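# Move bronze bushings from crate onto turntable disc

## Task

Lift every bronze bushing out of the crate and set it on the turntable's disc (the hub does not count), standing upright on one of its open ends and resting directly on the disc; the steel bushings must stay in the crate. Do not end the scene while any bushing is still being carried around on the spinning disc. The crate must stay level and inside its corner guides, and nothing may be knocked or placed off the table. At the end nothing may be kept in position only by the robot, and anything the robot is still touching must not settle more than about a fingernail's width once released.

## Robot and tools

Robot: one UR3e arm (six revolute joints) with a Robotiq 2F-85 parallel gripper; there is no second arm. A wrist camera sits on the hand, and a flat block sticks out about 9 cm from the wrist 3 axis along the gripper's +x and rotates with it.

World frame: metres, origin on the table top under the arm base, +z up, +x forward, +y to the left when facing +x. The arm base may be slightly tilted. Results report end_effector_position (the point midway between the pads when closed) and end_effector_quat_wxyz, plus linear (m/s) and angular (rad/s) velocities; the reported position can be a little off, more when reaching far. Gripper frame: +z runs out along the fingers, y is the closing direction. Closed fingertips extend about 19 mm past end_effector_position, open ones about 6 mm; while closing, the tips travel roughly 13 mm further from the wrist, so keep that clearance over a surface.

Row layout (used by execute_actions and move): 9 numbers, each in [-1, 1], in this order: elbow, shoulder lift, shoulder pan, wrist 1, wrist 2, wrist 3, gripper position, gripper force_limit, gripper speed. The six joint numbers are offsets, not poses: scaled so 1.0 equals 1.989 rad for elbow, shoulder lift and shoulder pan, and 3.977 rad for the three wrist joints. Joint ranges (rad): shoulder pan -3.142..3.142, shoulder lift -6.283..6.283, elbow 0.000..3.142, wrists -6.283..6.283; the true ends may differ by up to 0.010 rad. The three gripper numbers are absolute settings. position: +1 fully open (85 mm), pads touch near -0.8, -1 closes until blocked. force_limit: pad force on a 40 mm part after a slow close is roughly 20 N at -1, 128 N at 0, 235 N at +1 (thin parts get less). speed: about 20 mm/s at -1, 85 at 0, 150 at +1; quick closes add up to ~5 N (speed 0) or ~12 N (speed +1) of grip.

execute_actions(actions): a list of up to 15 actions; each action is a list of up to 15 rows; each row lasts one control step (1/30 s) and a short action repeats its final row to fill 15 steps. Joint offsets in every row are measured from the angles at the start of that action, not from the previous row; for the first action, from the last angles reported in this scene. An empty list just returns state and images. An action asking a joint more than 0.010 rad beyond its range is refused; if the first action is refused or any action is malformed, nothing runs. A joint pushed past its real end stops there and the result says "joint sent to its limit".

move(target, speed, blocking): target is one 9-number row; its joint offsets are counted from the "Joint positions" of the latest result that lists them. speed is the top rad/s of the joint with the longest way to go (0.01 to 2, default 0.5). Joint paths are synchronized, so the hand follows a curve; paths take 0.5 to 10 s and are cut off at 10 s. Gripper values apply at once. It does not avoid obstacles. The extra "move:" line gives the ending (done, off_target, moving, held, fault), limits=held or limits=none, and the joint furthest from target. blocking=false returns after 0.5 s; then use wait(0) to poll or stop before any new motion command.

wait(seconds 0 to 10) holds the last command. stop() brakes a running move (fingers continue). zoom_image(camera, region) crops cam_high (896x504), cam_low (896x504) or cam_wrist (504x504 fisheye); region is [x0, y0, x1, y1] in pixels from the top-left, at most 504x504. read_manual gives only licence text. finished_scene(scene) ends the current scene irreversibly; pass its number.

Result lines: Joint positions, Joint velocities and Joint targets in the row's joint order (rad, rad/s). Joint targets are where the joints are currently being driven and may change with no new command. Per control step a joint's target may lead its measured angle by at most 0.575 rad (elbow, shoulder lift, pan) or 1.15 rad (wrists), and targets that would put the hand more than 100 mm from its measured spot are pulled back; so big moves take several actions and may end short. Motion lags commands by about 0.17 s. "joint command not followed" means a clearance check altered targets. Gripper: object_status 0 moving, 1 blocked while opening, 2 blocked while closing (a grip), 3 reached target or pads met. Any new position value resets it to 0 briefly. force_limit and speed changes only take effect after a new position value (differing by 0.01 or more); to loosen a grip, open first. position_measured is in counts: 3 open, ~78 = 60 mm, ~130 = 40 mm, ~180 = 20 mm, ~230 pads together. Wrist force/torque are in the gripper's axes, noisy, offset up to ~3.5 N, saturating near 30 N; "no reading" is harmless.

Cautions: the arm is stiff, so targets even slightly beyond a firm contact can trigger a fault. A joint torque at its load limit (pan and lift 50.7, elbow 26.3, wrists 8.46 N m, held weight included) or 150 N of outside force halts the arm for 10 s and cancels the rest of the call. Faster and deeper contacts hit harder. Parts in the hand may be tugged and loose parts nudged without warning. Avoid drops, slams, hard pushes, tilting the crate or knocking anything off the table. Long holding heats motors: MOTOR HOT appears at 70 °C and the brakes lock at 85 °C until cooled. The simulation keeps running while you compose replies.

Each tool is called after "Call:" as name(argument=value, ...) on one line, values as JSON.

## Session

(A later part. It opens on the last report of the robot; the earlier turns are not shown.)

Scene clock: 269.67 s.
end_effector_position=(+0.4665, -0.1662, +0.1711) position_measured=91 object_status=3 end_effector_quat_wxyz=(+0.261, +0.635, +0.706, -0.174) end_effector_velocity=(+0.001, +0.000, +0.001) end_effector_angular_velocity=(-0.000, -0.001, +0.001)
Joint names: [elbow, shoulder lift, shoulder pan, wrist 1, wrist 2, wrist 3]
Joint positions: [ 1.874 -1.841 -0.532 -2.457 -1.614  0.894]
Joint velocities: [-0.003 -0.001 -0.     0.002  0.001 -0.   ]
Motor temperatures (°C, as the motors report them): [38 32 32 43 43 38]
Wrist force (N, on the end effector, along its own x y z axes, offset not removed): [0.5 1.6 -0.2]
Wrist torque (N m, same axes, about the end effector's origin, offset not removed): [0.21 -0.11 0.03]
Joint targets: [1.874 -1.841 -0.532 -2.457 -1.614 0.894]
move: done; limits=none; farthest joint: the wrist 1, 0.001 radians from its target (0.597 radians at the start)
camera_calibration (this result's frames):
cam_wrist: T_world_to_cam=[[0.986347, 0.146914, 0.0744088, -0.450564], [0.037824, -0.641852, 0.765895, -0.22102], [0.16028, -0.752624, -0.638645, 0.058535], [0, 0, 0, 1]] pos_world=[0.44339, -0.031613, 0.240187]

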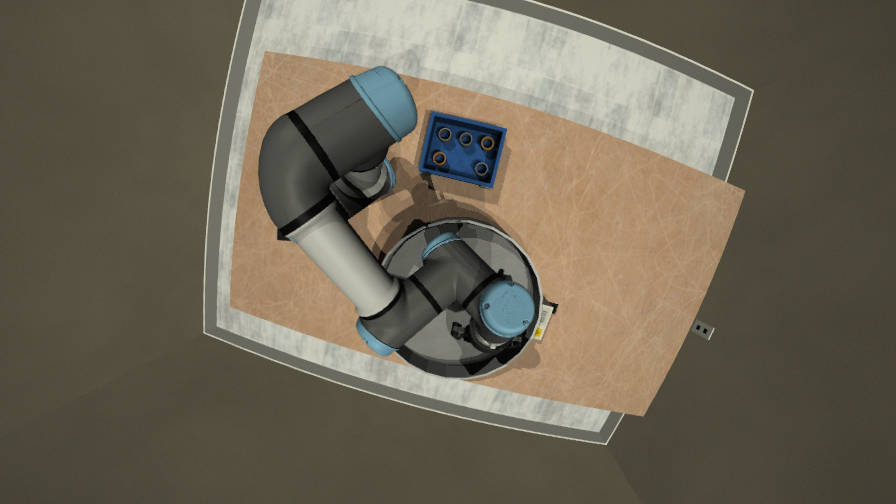

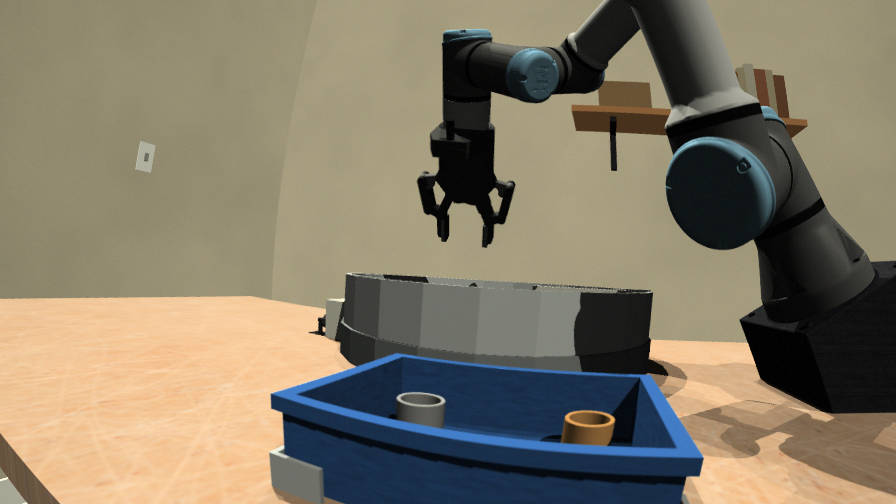

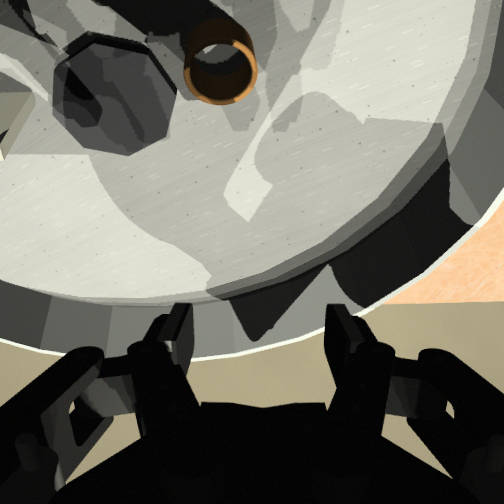

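Call:
move(target=[-0.149,-0.093,0.0085,0.222,0.105,0.2477,0.15,-0.5,0], speed=1)

Call:
move(target=[0.162,-0.052,0.51,-0.069,-0.121,0,0.15,-0.5,0], speed=1)

Scene clock: 278.93 s.
end_effector_position=(+0.4440, +0.0079, +0.1833) position_measured=110 object_status=3 end_effector_quat_wxyz=(+0.031, +0.946, +0.321, +0.023) end_effector_velocity=(-0.000, +0.000, +0.000) end_effector_angular_velocity=(+0.001, +0.000, -0.003)
Joint names: [elbow, shoulder lift, shoulder pan, wrist 1, wrist 2, wrist 3]
Joint positions: [ 1.578 -2.026 -0.515 -1.574 -1.196  1.879]
Joint velocities: [-0.    -0.001 -0.001  0.002  0.001  0.003]
Motor temperatures (°C, as the motors report them): [38 32 32 43 43 38]
Wrist force (N, on the end effector, along its own x y z axes, offset not removed): [0.8 2.3 0.3]
Wrist torque (N m, same axes, about the end effector's origin, offset not removed): [0.34 -0.19 0.02]
Joint targets: [1.578 -2.026 -0.515 -1.574 -1.196 1.879]
move: done; limits=none; farthest joint: the shoulder pan, 0.000 radians from its target (0.017 radians at the start)
camera_calibration (this result's frames):
cam_wrist: T_world_to_cam=[[0.619871, -0.781494, 0.0709005, -0.284165], [-0.774256, -0.594422, 0.217232, 0.343064], [-0.127621, -0.189551, -0.973542, 0.38575], [0, 0, 0, 1]] pos_world=[0.490995, 0.0549712, 0.321167]

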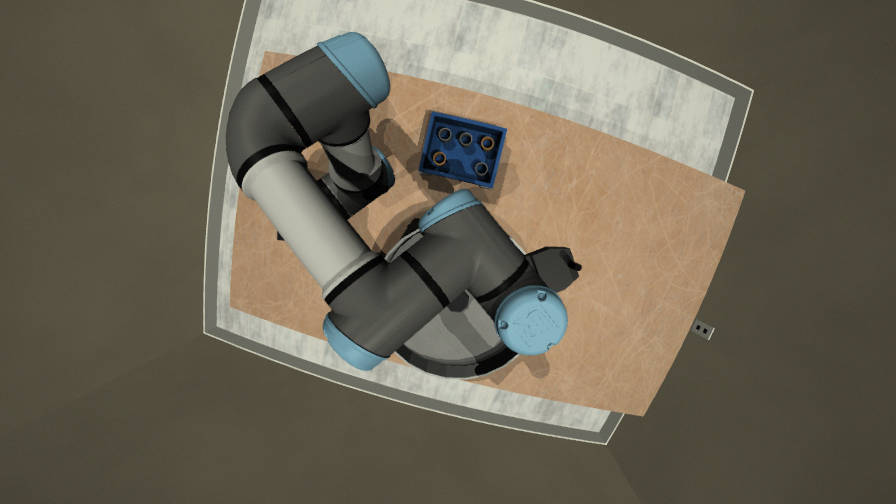

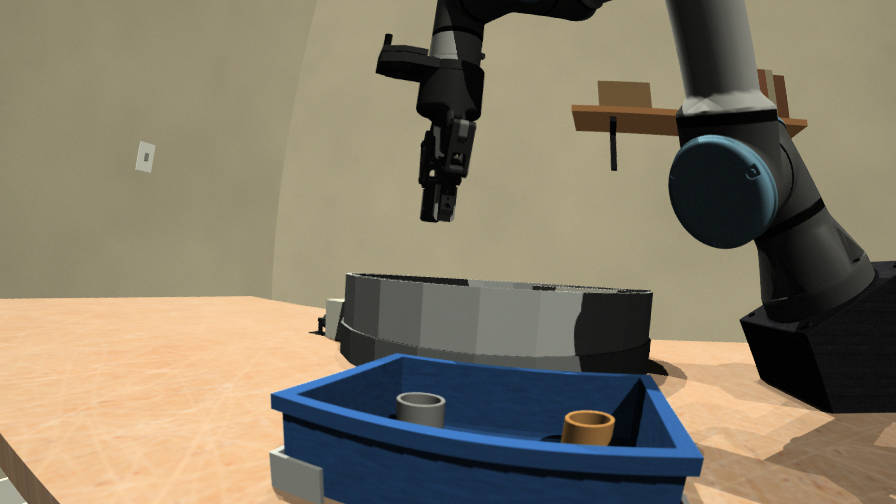

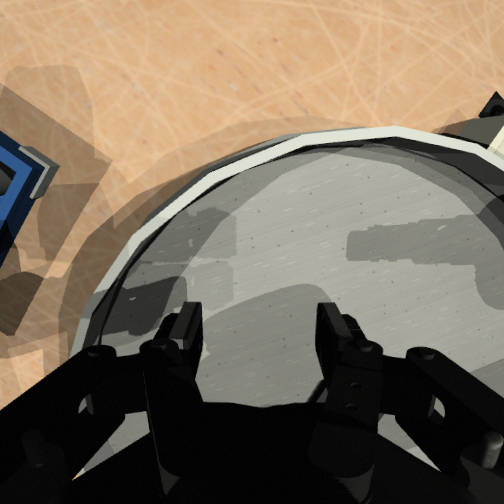

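Scene clock: 280.73 s.
end_effector_position=(+0.3114, +0.1908, +0.1774) position_measured=110 object_status=3 end_effector_quat_wxyz=(+0.005, +0.717, +0.697, -0.005) end_effector_velocity=(-0.001, +0.001, +0.000) end_effector_angular_velocity=(+0.001, +0.000, +0.003)
Joint names: [elbow, shoulder lift, shoulder pan, wrist 1, wrist 2, wrist 3]
Joint positions: [ 1.9   -2.13   0.499 -1.849 -1.678  1.879]
Joint velocities: [ 0.001 -0.     0.003 -0.001 -0.001  0.   ]
Motor temperatures (°C, as the motors report them): [38 32 32 43 43 38]
Wrist force (N, on the end effector, along its own x y z axes, offset not removed): [0.9 1.6 -0.5]
Wrist torque (N m, same axes, about the end effector's origin, offset not removed): [0.25 -0.20 0.02]
Joint targets: [1.900 -2.130 0.499 -1.849 -1.678 1.879]
move: done; limits=none; farthest joint: the shoulder pan, 0.001 radians from its target (1.015 radians at the start)
camera_calibration (this result's frames):
cam_wrist: T_world_to_cam=[[0.999947, -0.0100893, -0.00210984, -0.311191], [-0.009229, -0.967516, 0.25264, 0.177047], [-0.00459026, -0.252607, -0.967558, 0.370388], [0, 0, 0, 1]] pos_world=[0.314508, 0.261719, 0.312987]

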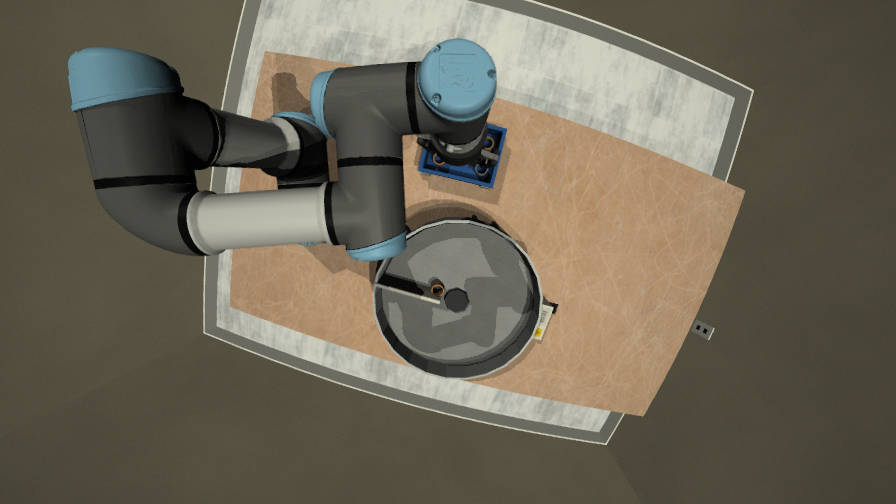

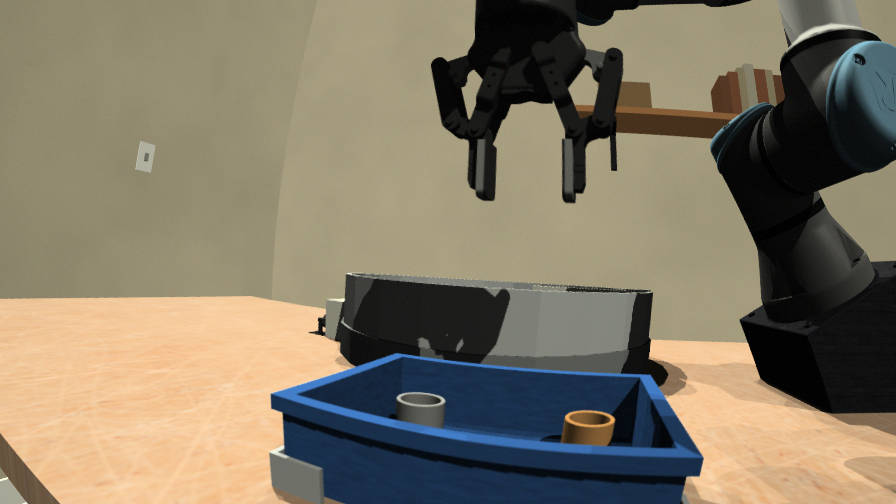

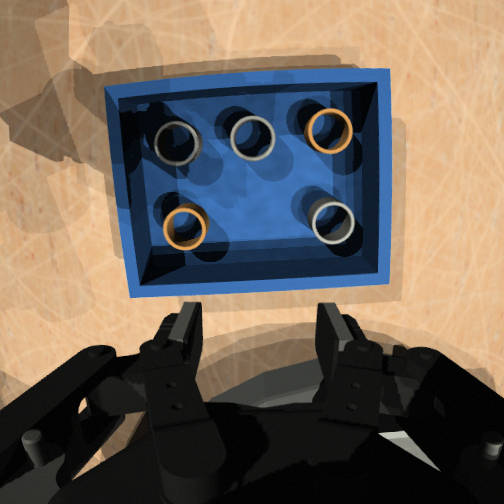

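Call:
move(target=[0.213,0.061,0.057,-0.135,-0.0103,0.01,0.15,-0.5,0], speed=0.8)

Call:
move(target=[0.056,0.124,-0.0206,-0.0913,0.005,0,0.15,-0.5,0], speed=0.3)

Scene clock: 295.10 s.
end_effector_position=(+0.2609, +0.2085, +0.0887) position_measured=110 object_status=3 end_effector_quat_wxyz=(-0.000, +0.696, +0.718, +0.000) end_effector_velocity=(-0.001, +0.000, -0.000) end_effector_angular_velocity=(+0.000, +0.001, +0.001)
Joint names: [elbow, shoulder lift, shoulder pan, wrist 1, wrist 2, wrist 3]
Joint positions: [ 2.323 -2.008  0.612 -2.385 -1.719  1.919]
Joint velocities: [ 0.002  0.001  0.001 -0.002 -0.     0.   ]
Motor temperatures (°C, as the motors report them): [38 32 32 43 43 38]
Wrist force (N, on the end effector, along its own x y z axes, offset not removed): [0.3 1.3 0.3]
Wrist torque (N m, same axes, about the end effector's origin, offset not removed): [0.18 -0.05 0.01]
Joint targets: [2.323 -2.008 0.612 -2.386 -1.719 1.919]
move: done; limits=none; farthest joint: the shoulder pan, 0.001 radians from its target (0.114 radians at the start)
camera_calibration (this result's frames):
cam_wrist: T_world_to_cam=[[0.998767, 0.0495972, -0.00220885, -0.272788], [0.0486919, -0.969913, 0.238531, 0.202697], [0.00968808, -0.238345, -0.971132, 0.28245], [0, 0, 0, 1]] pos_world=[0.259845, 0.277448, 0.225345]

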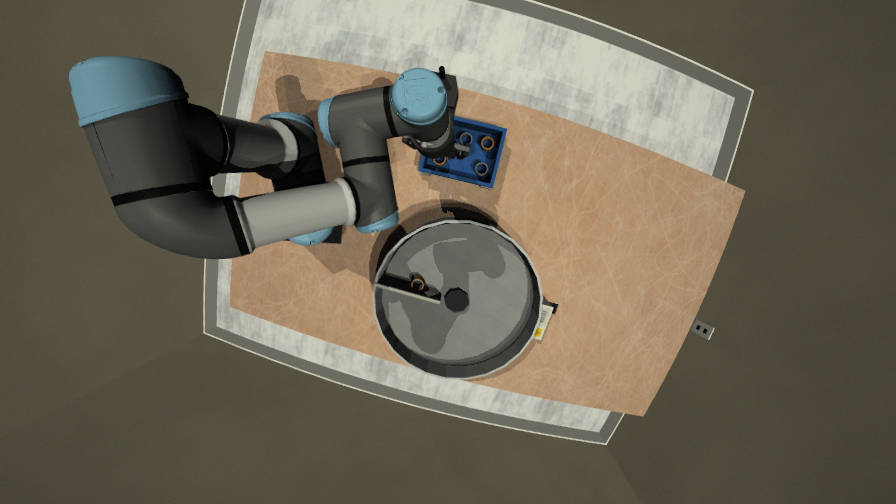

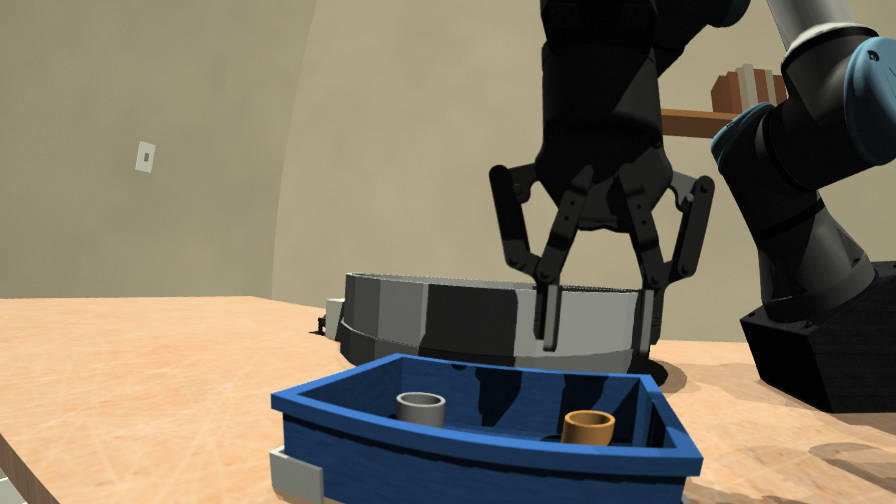

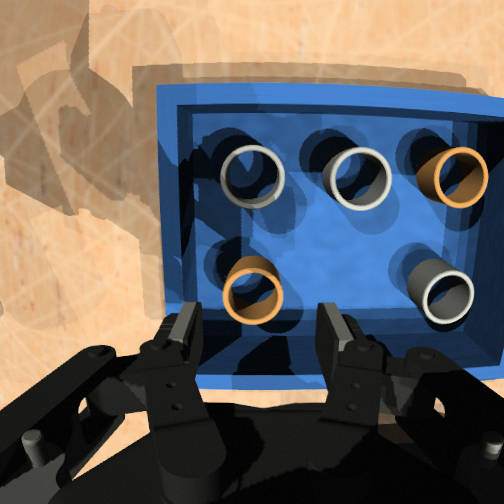

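Scene clock: 296.90 s.
end_effector_position=(+0.2607, +0.2085, +0.0336) position_measured=110 object_status=3 end_effector_quat_wxyz=(-0.000, +0.709, +0.705, +0.000) end_effector_velocity=(-0.000, -0.000, -0.000) end_effector_angular_velocity=(+0.000, +0.001, -0.000)
Joint names: [elbow, shoulder lift, shoulder pan, wrist 1, wrist 2, wrist 3]
Joint positions: [ 2.435 -1.762  0.571 -2.748 -1.699  1.919]
Joint velocities: [ 0.001  0.002 -0.    -0.002  0.001 -0.   ]
Motor temperatures (°C, as the motors report them): [38 32 32 43 43 38]
Wrist force (N, on the end effector, along its own x y z axes, offset not removed): [0.5 2.0 -0.6]
Wrist torque (N m, same axes, about the end effector's origin, offset not removed): [0.16 -0.10 0.02]
Joint targets: [2.435 -1.762 0.571 -2.749 -1.699 1.919]
move: done; limits=none; farthest joint: the shoulder pan, 0.000 radians from its target (0.041 radians at the start)
camera_calibration (this result's frames):
cam_wrist: T_world_to_cam=[[0.999909, 0.0133567, -0.00209581, -0.265526], [0.0134713, -0.971093, 0.238322, 0.225313], [0.00114796, -0.238328, -0.971184, 0.231192], [0, 0, 0, 1]] pos_world=[0.262201, 0.277446, 0.170277]

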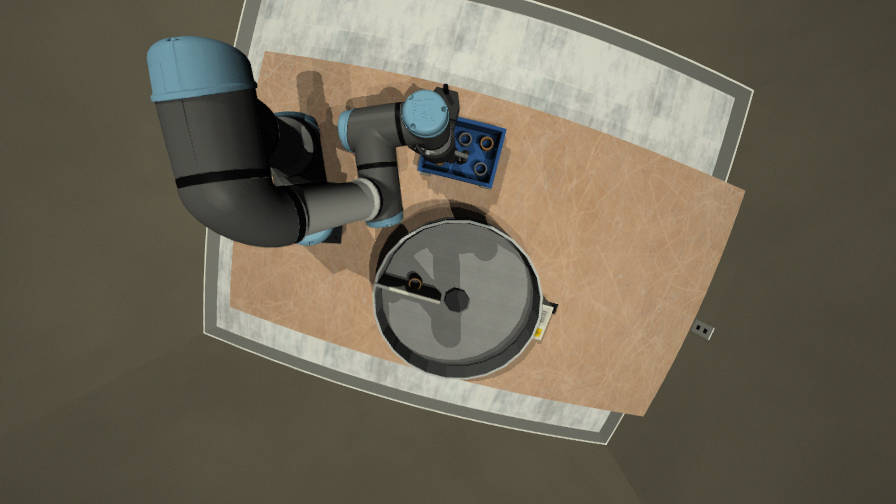

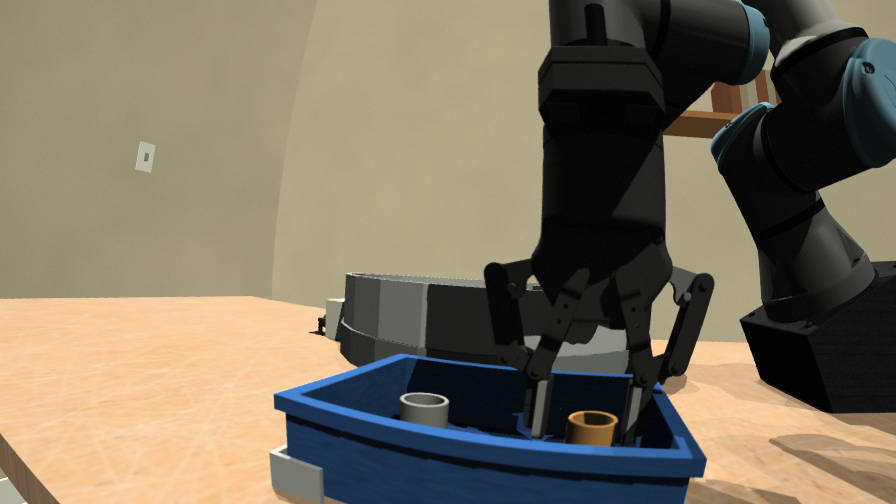

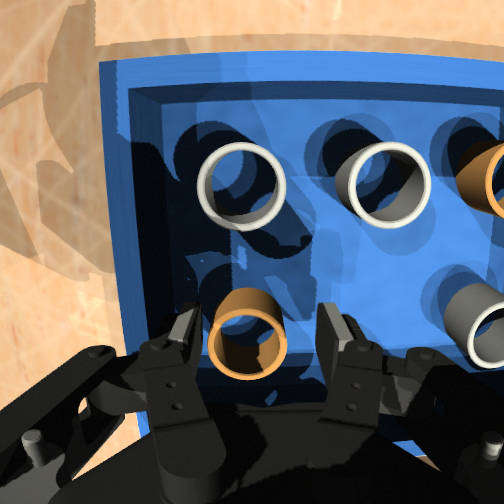

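Call:
execute_actions(actions=[[[0,0,0,0,0,0,-1,-0.7,-0.5]],[[0,0,0,0,0,0,-1,-0.7,-0.5]],[[0,0,0,0,0,0,-1,-0.7,-0.5]]])

Call:
move(target=[-0.056,-0.124,0.0206,0.0913,-0.005,0,-1,-0.7,-0.5], speed=0.3)

Call:
move(target=[-0.213,-0.061,-0.057,0.135,0.0103,-0.01,-1,-0.7,-0.5], speed=0.6)

Scene clock: 302.67 s.
end_effector_position=(+0.2607, +0.2085, +0.0336) position_measured=154 object_status=2 end_effector_quat_wxyz=(-0.000, +0.709, +0.705, +0.000) end_effector_velocity=(-0.000, -0.000, -0.000) end_effector_angular_velocity=(-0.001, +0.001, -0.001)
Joint names: [elbow, shoulder lift, shoulder pan, wrist 1, wrist 2, wrist 3]
Joint positions: [ 2.435 -1.762  0.571 -2.748 -1.699  1.919]
Joint velocities: [ 0.001  0.    -0.001  0.    -0.     0.   ]
Motor temperatures (°C, as the motors report them): [38 32 32 43 43 38]
Wrist force (N, on the end effector, along its own x y z axes, offset not removed): [-0.6 -1.3 -10.3]
Wrist torque (N m, same axes, about the end effector's origin, offset not removed): [0.17 -0.11 0.04]
Joint targets: [2.435 -1.762 0.571 -2.748 -1.699 1.919]
camera_calibration (this result's frames):
cam_wrist: T_world_to_cam=[[0.999909, 0.0133324, -0.00209706, -0.265524], [0.013448, -0.971095, 0.238312, 0.225321], [0.00114083, -0.238319, -0.971186, 0.231185], [0, 0, 0, 1]] pos_world=[0.262206, 0.277444, 0.17027]

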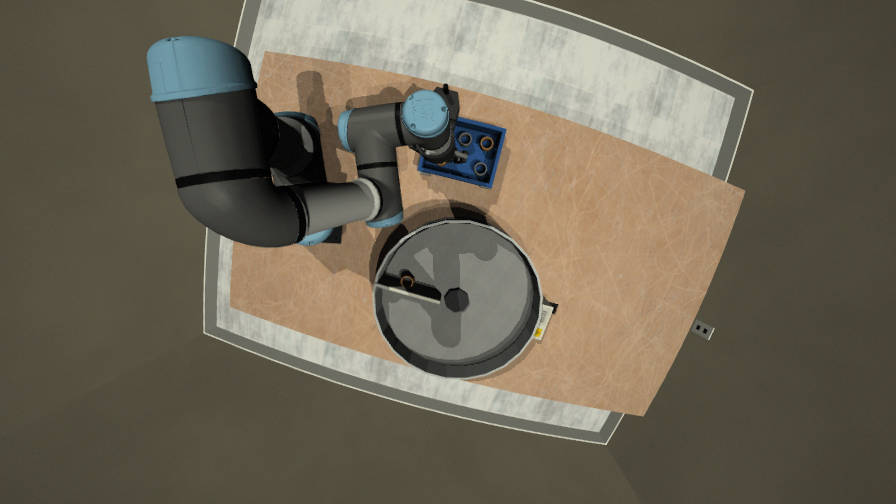

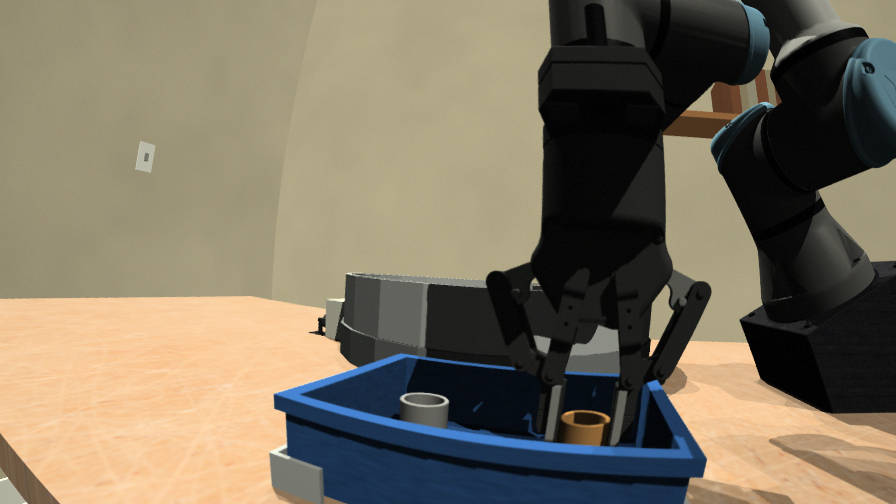

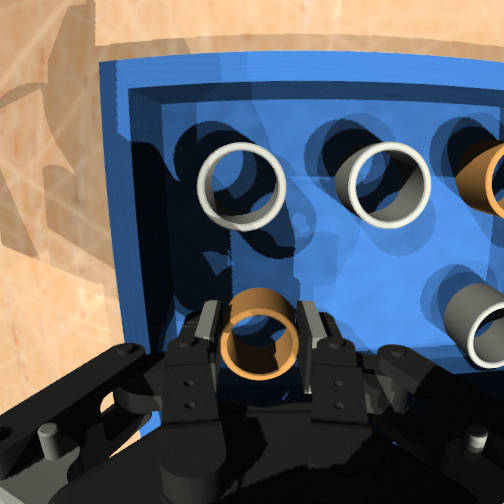

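Scene clock: 304.47 s.
end_effector_position=(+0.2609, +0.2085, +0.0887) position_measured=154 object_status=2 end_effector_quat_wxyz=(-0.000, +0.696, +0.718, +0.000) end_effector_velocity=(+0.001, -0.000, +0.000) end_effector_angular_velocity=(-0.001, -0.001, -0.001)
Joint names: [elbow, shoulder lift, shoulder pan, wrist 1, wrist 2, wrist 3]
Joint positions: [ 2.323 -2.008  0.612 -2.385 -1.718  1.919]
Joint velocities: [-0.002 -0.001 -0.001  0.002 -0.    -0.   ]
Motor temperatures (°C, as the motors report them): [38 32 32 43 43 38]
Wrist force (N, on the end effector, along its own x y z axes, offset not removed): [0.4 1.0 1.3]
Wrist torque (N m, same axes, about the end effector's origin, offset not removed): [0.13 -0.09 0.02]
Joint targets: [2.323 -2.008 0.612 -2.385 -1.718 1.919]
move: done; limits=none; farthest joint: the wrist 1, 0.001 radians from its target (0.363 radians at the start)
camera_calibration (this result's frames):
cam_wrist: T_world_to_cam=[[0.998768, 0.0495657, -0.0022043, -0.272789], [0.0486603, -0.969918, 0.238521, 0.202709], [0.00968445, -0.238334, -0.971135, 0.282443], [0, 0, 0, 1]] pos_world=[0.259854, 0.277448, 0.225338]

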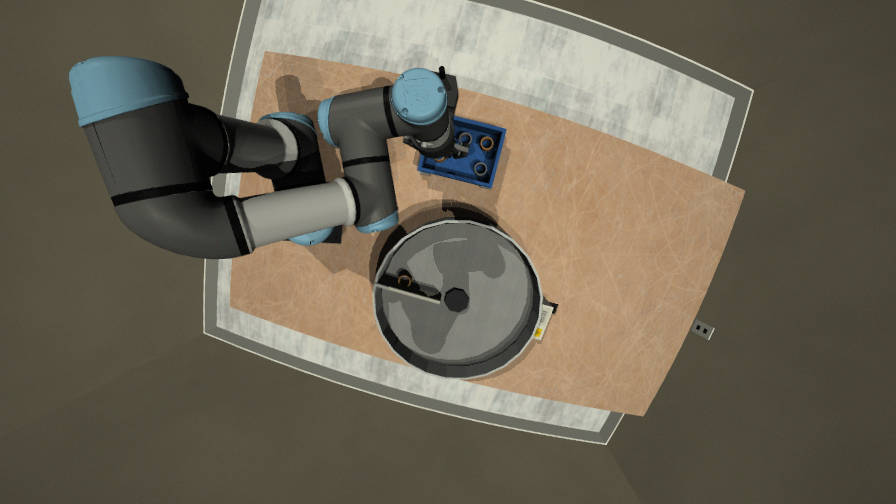

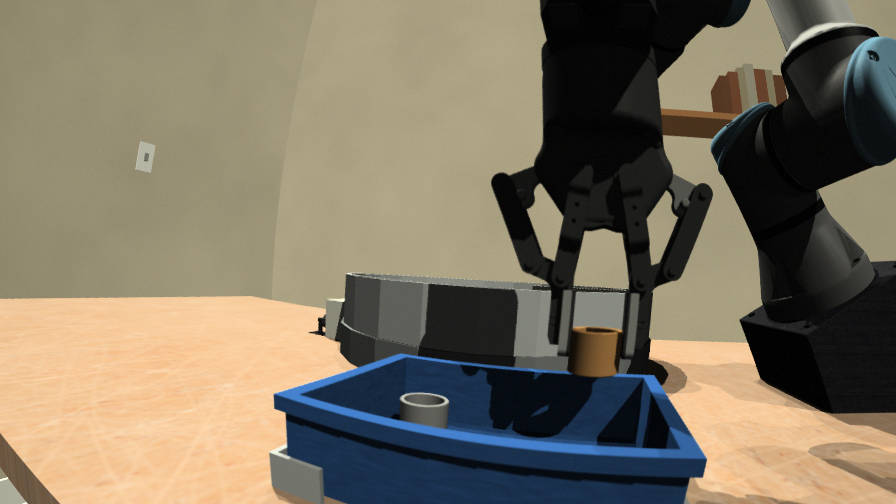

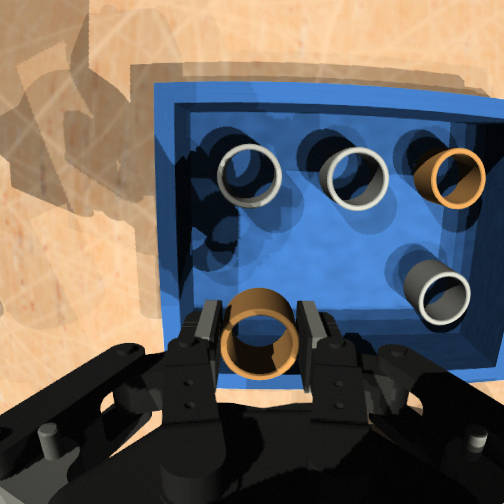

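Scene clock: 306.03 s.
end_effector_position=(+0.3114, +0.1908, +0.1774) position_measured=154 object_status=2 end_effector_quat_wxyz=(+0.005, +0.717, +0.697, -0.005) end_effector_velocity=(+0.000, -0.000, +0.001) end_effector_angular_velocity=(-0.000, -0.001, +0.000)
Joint names: [elbow, shoulder lift, shoulder pan, wrist 1, wrist 2, wrist 3]
Joint positions: [ 1.9   -2.129  0.499 -1.849 -1.678  1.879]
Joint velocities: [-0.003 -0.    -0.     0.003 -0.    -0.   ]
Motor temperatures (°C, as the motors report them): [38 32 32 43 43 38]
Wrist force (N, on the end effector, along its own x y z axes, offset not removed): [0.9 1.2 1.0]
Wrist torque (N m, same axes, about the end effector's origin, offset not removed): [0.13 -0.17 0.01]
Joint targets: [1.900 -2.130 0.498 -1.848 -1.678 1.879]
move: done; limits=none; farthest joint: the elbow, 0.001 radians from its target (0.424 radians at the start)
camera_calibration (this result's frames):
cam_wrist: T_world_to_cam=[[0.999947, -0.0101157, -0.00210502, -0.311195], [-0.0092558, -0.967519, 0.25263, 0.177065], [-0.00459216, -0.252597, -0.967561, 0.370372], [0, 0, 0, 1]] pos_world=[0.314518, 0.261721, 0.312971]

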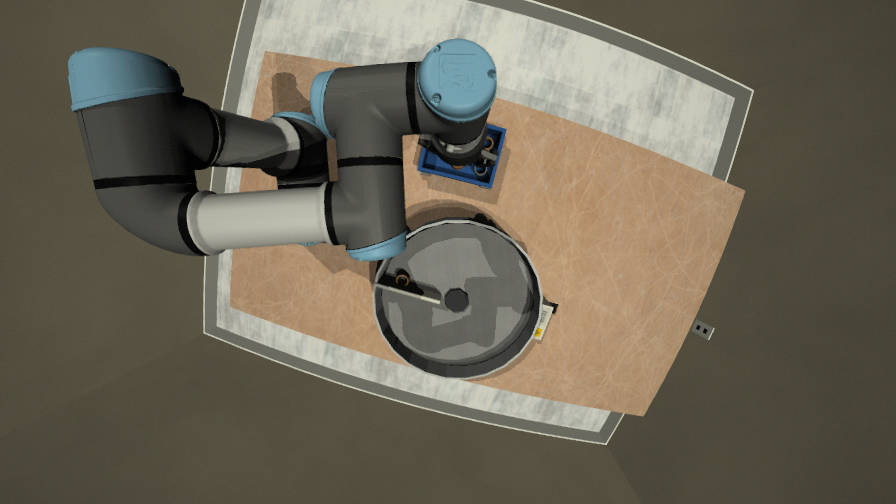

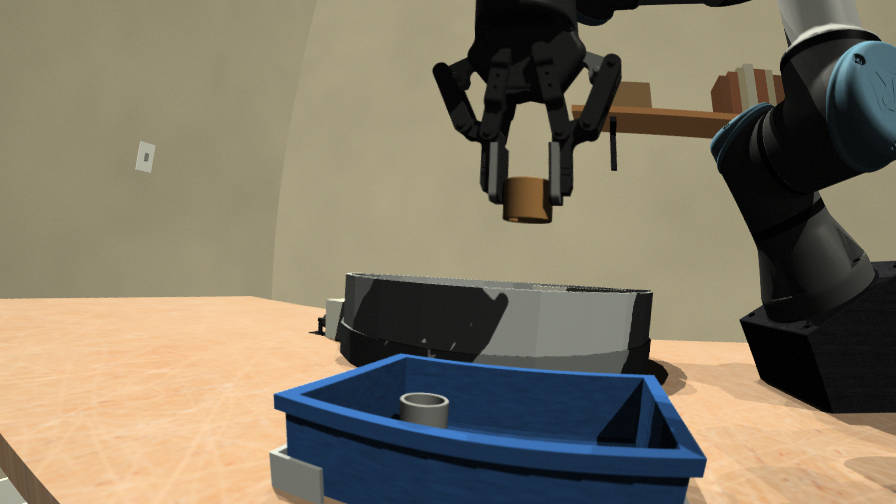

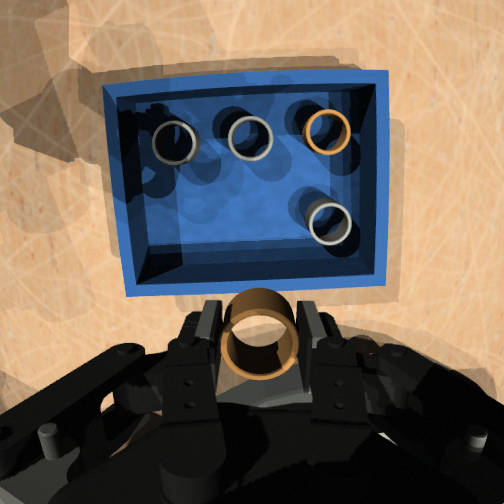

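Call:
move(target=[-0.162,0.052,-0.51,0.069,0.121,0,-1,-0.7,-0.5], speed=0.8)

Call:
move(target=[0.0778,0.137,0.037,-0.094,-0.007,0,-1,-0.7,-0.5], speed=0.3)

Scene clock: 311.67 s.
end_effector_position=(+0.4441, +0.0079, +0.1833) position_measured=154 object_status=2 end_effector_quat_wxyz=(+0.031, +0.946, +0.321, +0.023) end_effector_velocity=(+0.000, -0.001, +0.000) end_effector_angular_velocity=(-0.001, -0.001, -0.002)
Joint names: [elbow, shoulder lift, shoulder pan, wrist 1, wrist 2, wrist 3]
Joint positions: [ 1.578 -2.026 -0.515 -1.574 -1.196  1.879]
Joint velocities: [-0.001  0.    -0.002  0.     0.001  0.   ]
Motor temperatures (°C, as the motors report them): [38 32 32 43 43 38]
Wrist force (N, on the end effector, along its own x y z axes, offset not removed): [0.8 1.7 -0.1]
Wrist torque (N m, same axes, about the end effector's origin, offset not removed): [0.24 -0.14 -0.02]
Joint targets: [1.578 -2.026 -0.516 -1.574 -1.196 1.879]
move: done; limits=none; farthest joint: the shoulder lift, 0.001 radians from its target (0.104 radians at the start)
camera_calibration (this result's frames):
cam_wrist: T_world_to_cam=[[0.619858, -0.781503, 0.0709179, -0.284184], [-0.77427, -0.59441, 0.217217, 0.343072], [-0.127601, -0.189553, -0.973544, 0.385727], [0, 0, 0, 1]] pos_world=[0.491004, 0.0549511, 0.321155]

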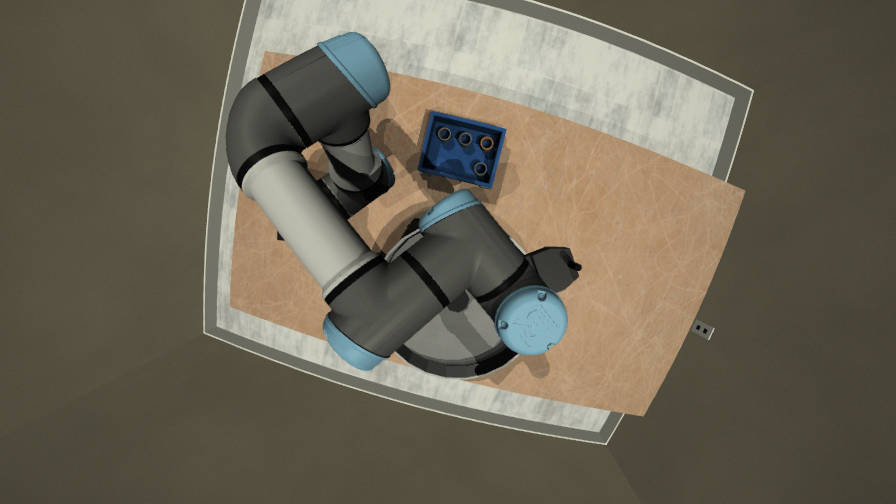

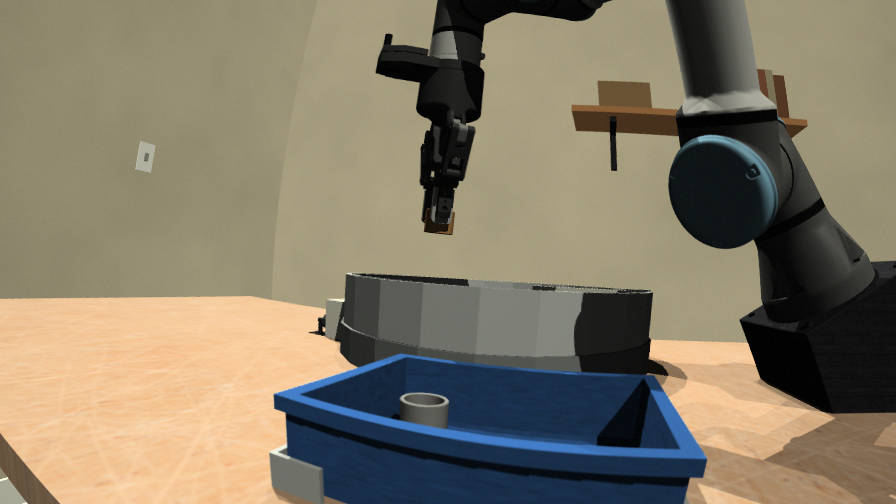

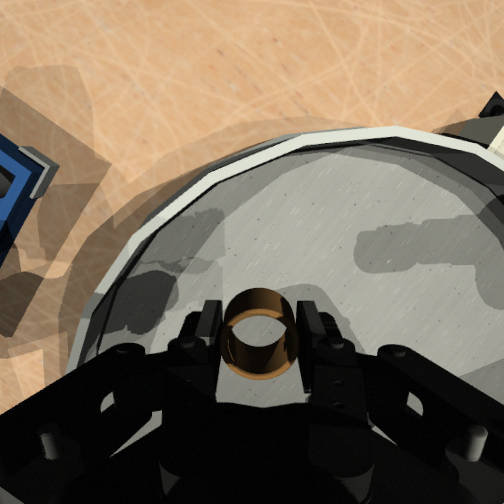

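Scene clock: 313.50 s.
end_effector_position=(+0.4538, -0.0216, +0.0888) position_measured=154 object_status=2 end_effector_quat_wxyz=(+0.001, +0.940, +0.342, +0.001) end_effector_velocity=(-0.000, +0.000, -0.001) end_effector_angular_velocity=(+0.002, +0.002, +0.001)
Joint names: [elbow, shoulder lift, shoulder pan, wrist 1, wrist 2, wrist 3]
Joint positions: [ 1.732 -1.754 -0.442 -1.948 -1.224  1.879]
Joint velocities: [ 0.002  0.002  0.002 -0.002 -0.     0.   ]
Motor temperatures (°C, as the motors report them): [38 32 32 43 43 38]
Wrist force (N, on the end effector, along its own x y z axes, offset not removed): [0.8 1.4 0.4]
Wrist torque (N m, same axes, about the end effector's origin, offset not removed): [0.16 -0.14 0.02]
Joint targets: [1.733 -1.754 -0.442 -1.948 -1.224 1.879]
move: done; limits=none; farthest joint: the shoulder pan, 0.000 radians from its target (0.074 radians at the start)
camera_calibration (this result's frames):
cam_wrist: T_world_to_cam=[[0.655829, -0.754909, 0.000394211, -0.316041], [-0.733373, -0.636996, 0.237488, 0.332291], [-0.17903, -0.15604, -0.97139, 0.313264], [0, 0, 0, 1]] pos_world=[0.507046, 0.0219676, 0.225511]

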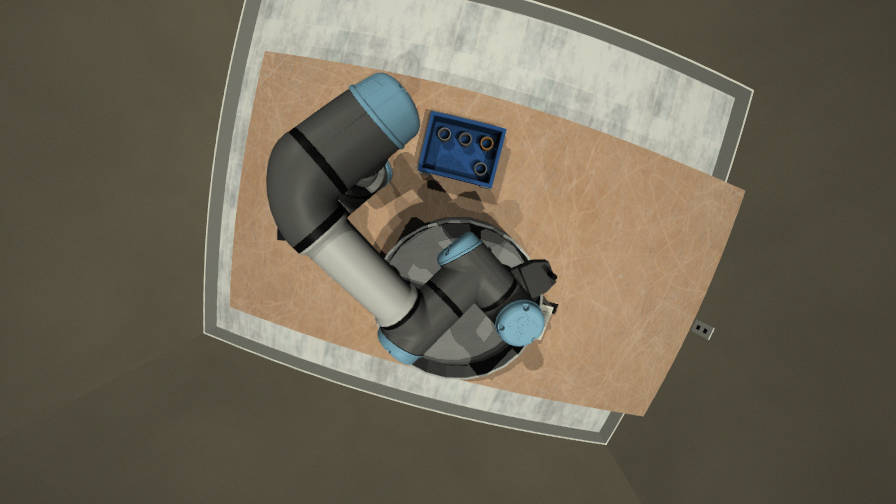

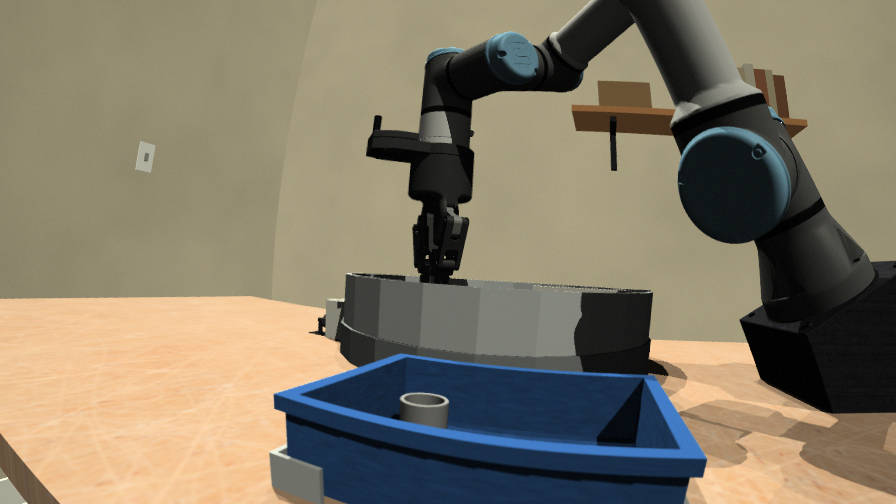

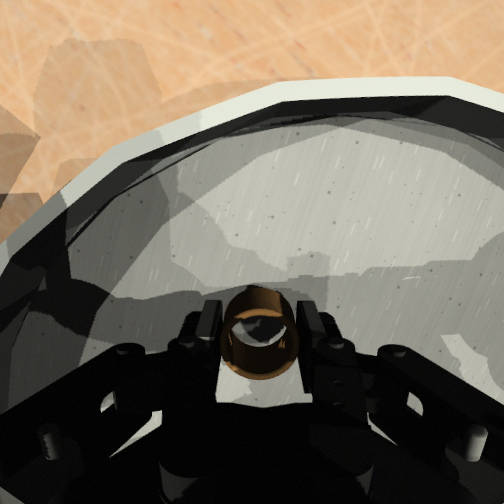

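Call:
move(target=[0.0115,0.0078,0.006,-0.0106,-0.001,0,-1,-0.7,-0.5], speed=0.03)

Scene clock: 317.43 s.
end_effector_position=(+0.4533, -0.0207, +0.0809) position_measured=154 object_status=2 end_effector_quat_wxyz=(+0.001, +0.938, +0.347, +0.002) end_effector_velocity=(+0.000, +0.001, -0.001) end_effector_angular_velocity=(+0.001, +0.000, +0.002)
Joint names: [elbow, shoulder lift, shoulder pan, wrist 1, wrist 2, wrist 3]
Joint positions: [ 1.755 -1.739 -0.43  -1.99  -1.228  1.879]
Joint velocities: [ 0.001  0.001  0.002 -0.002 -0.     0.   ]
Motor temperatures (°C, as the motors report them): [38 32 32 43 43 38]
Wrist force (N, on the end effector, along its own x y z axes, offset not removed): [0.2 -0.1 -29.7]
Wrist torque (N m, same axes, about the end effector's origin, offset not removed): [0.26 -0.28 0.02]
Joint targets: [1.755 -1.738 -0.430 -1.990 -1.228 1.879]
move: done; limits=none; farthest joint: the shoulder pan, 0.000 radians from its target (0.012 radians at the start)
camera_calibration (this result's frames):
cam_wrist: T_world_to_cam=[[0.66461, -0.747191, 0.000458973, -0.318893], [-0.726007, -0.645621, 0.236827, 0.330915], [-0.176659, -0.157731, -0.971552, 0.304577], [0, 0, 0, 1]] pos_world=[0.505992, 0.023413, 0.217689]

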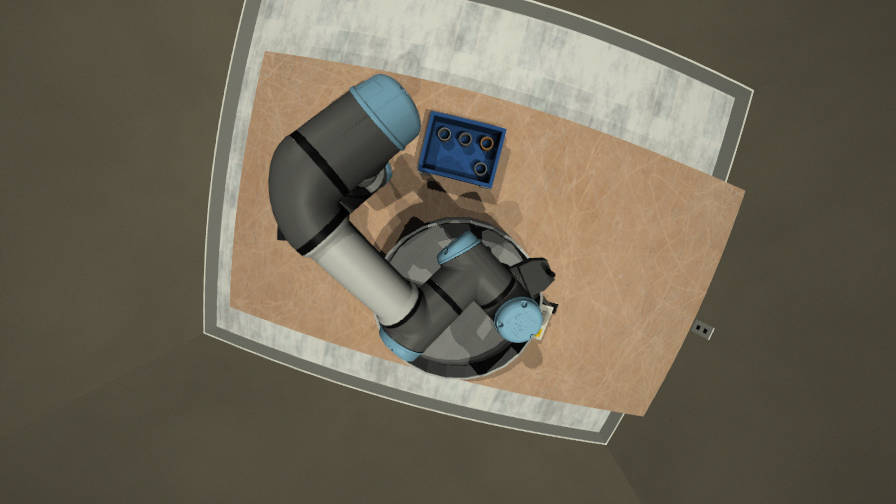

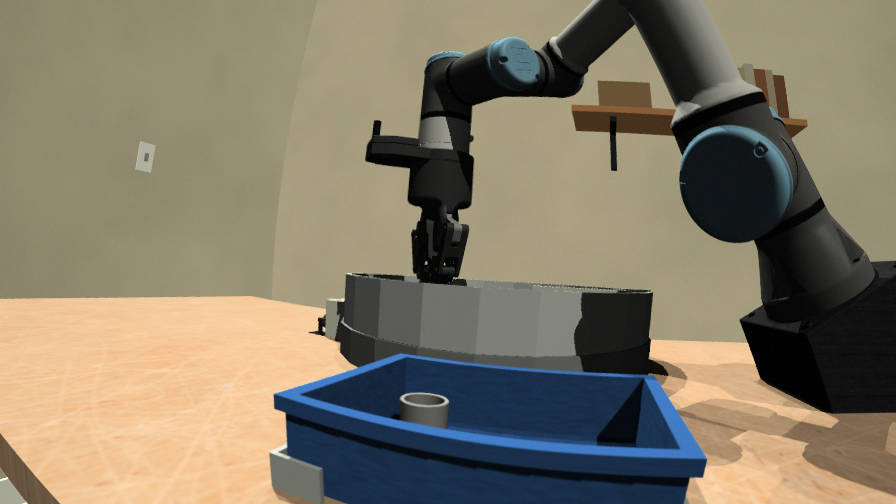

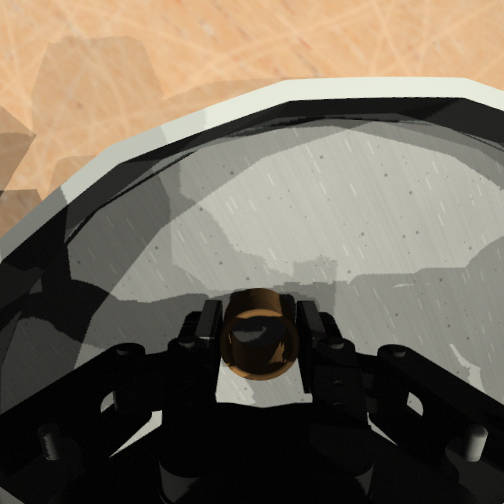

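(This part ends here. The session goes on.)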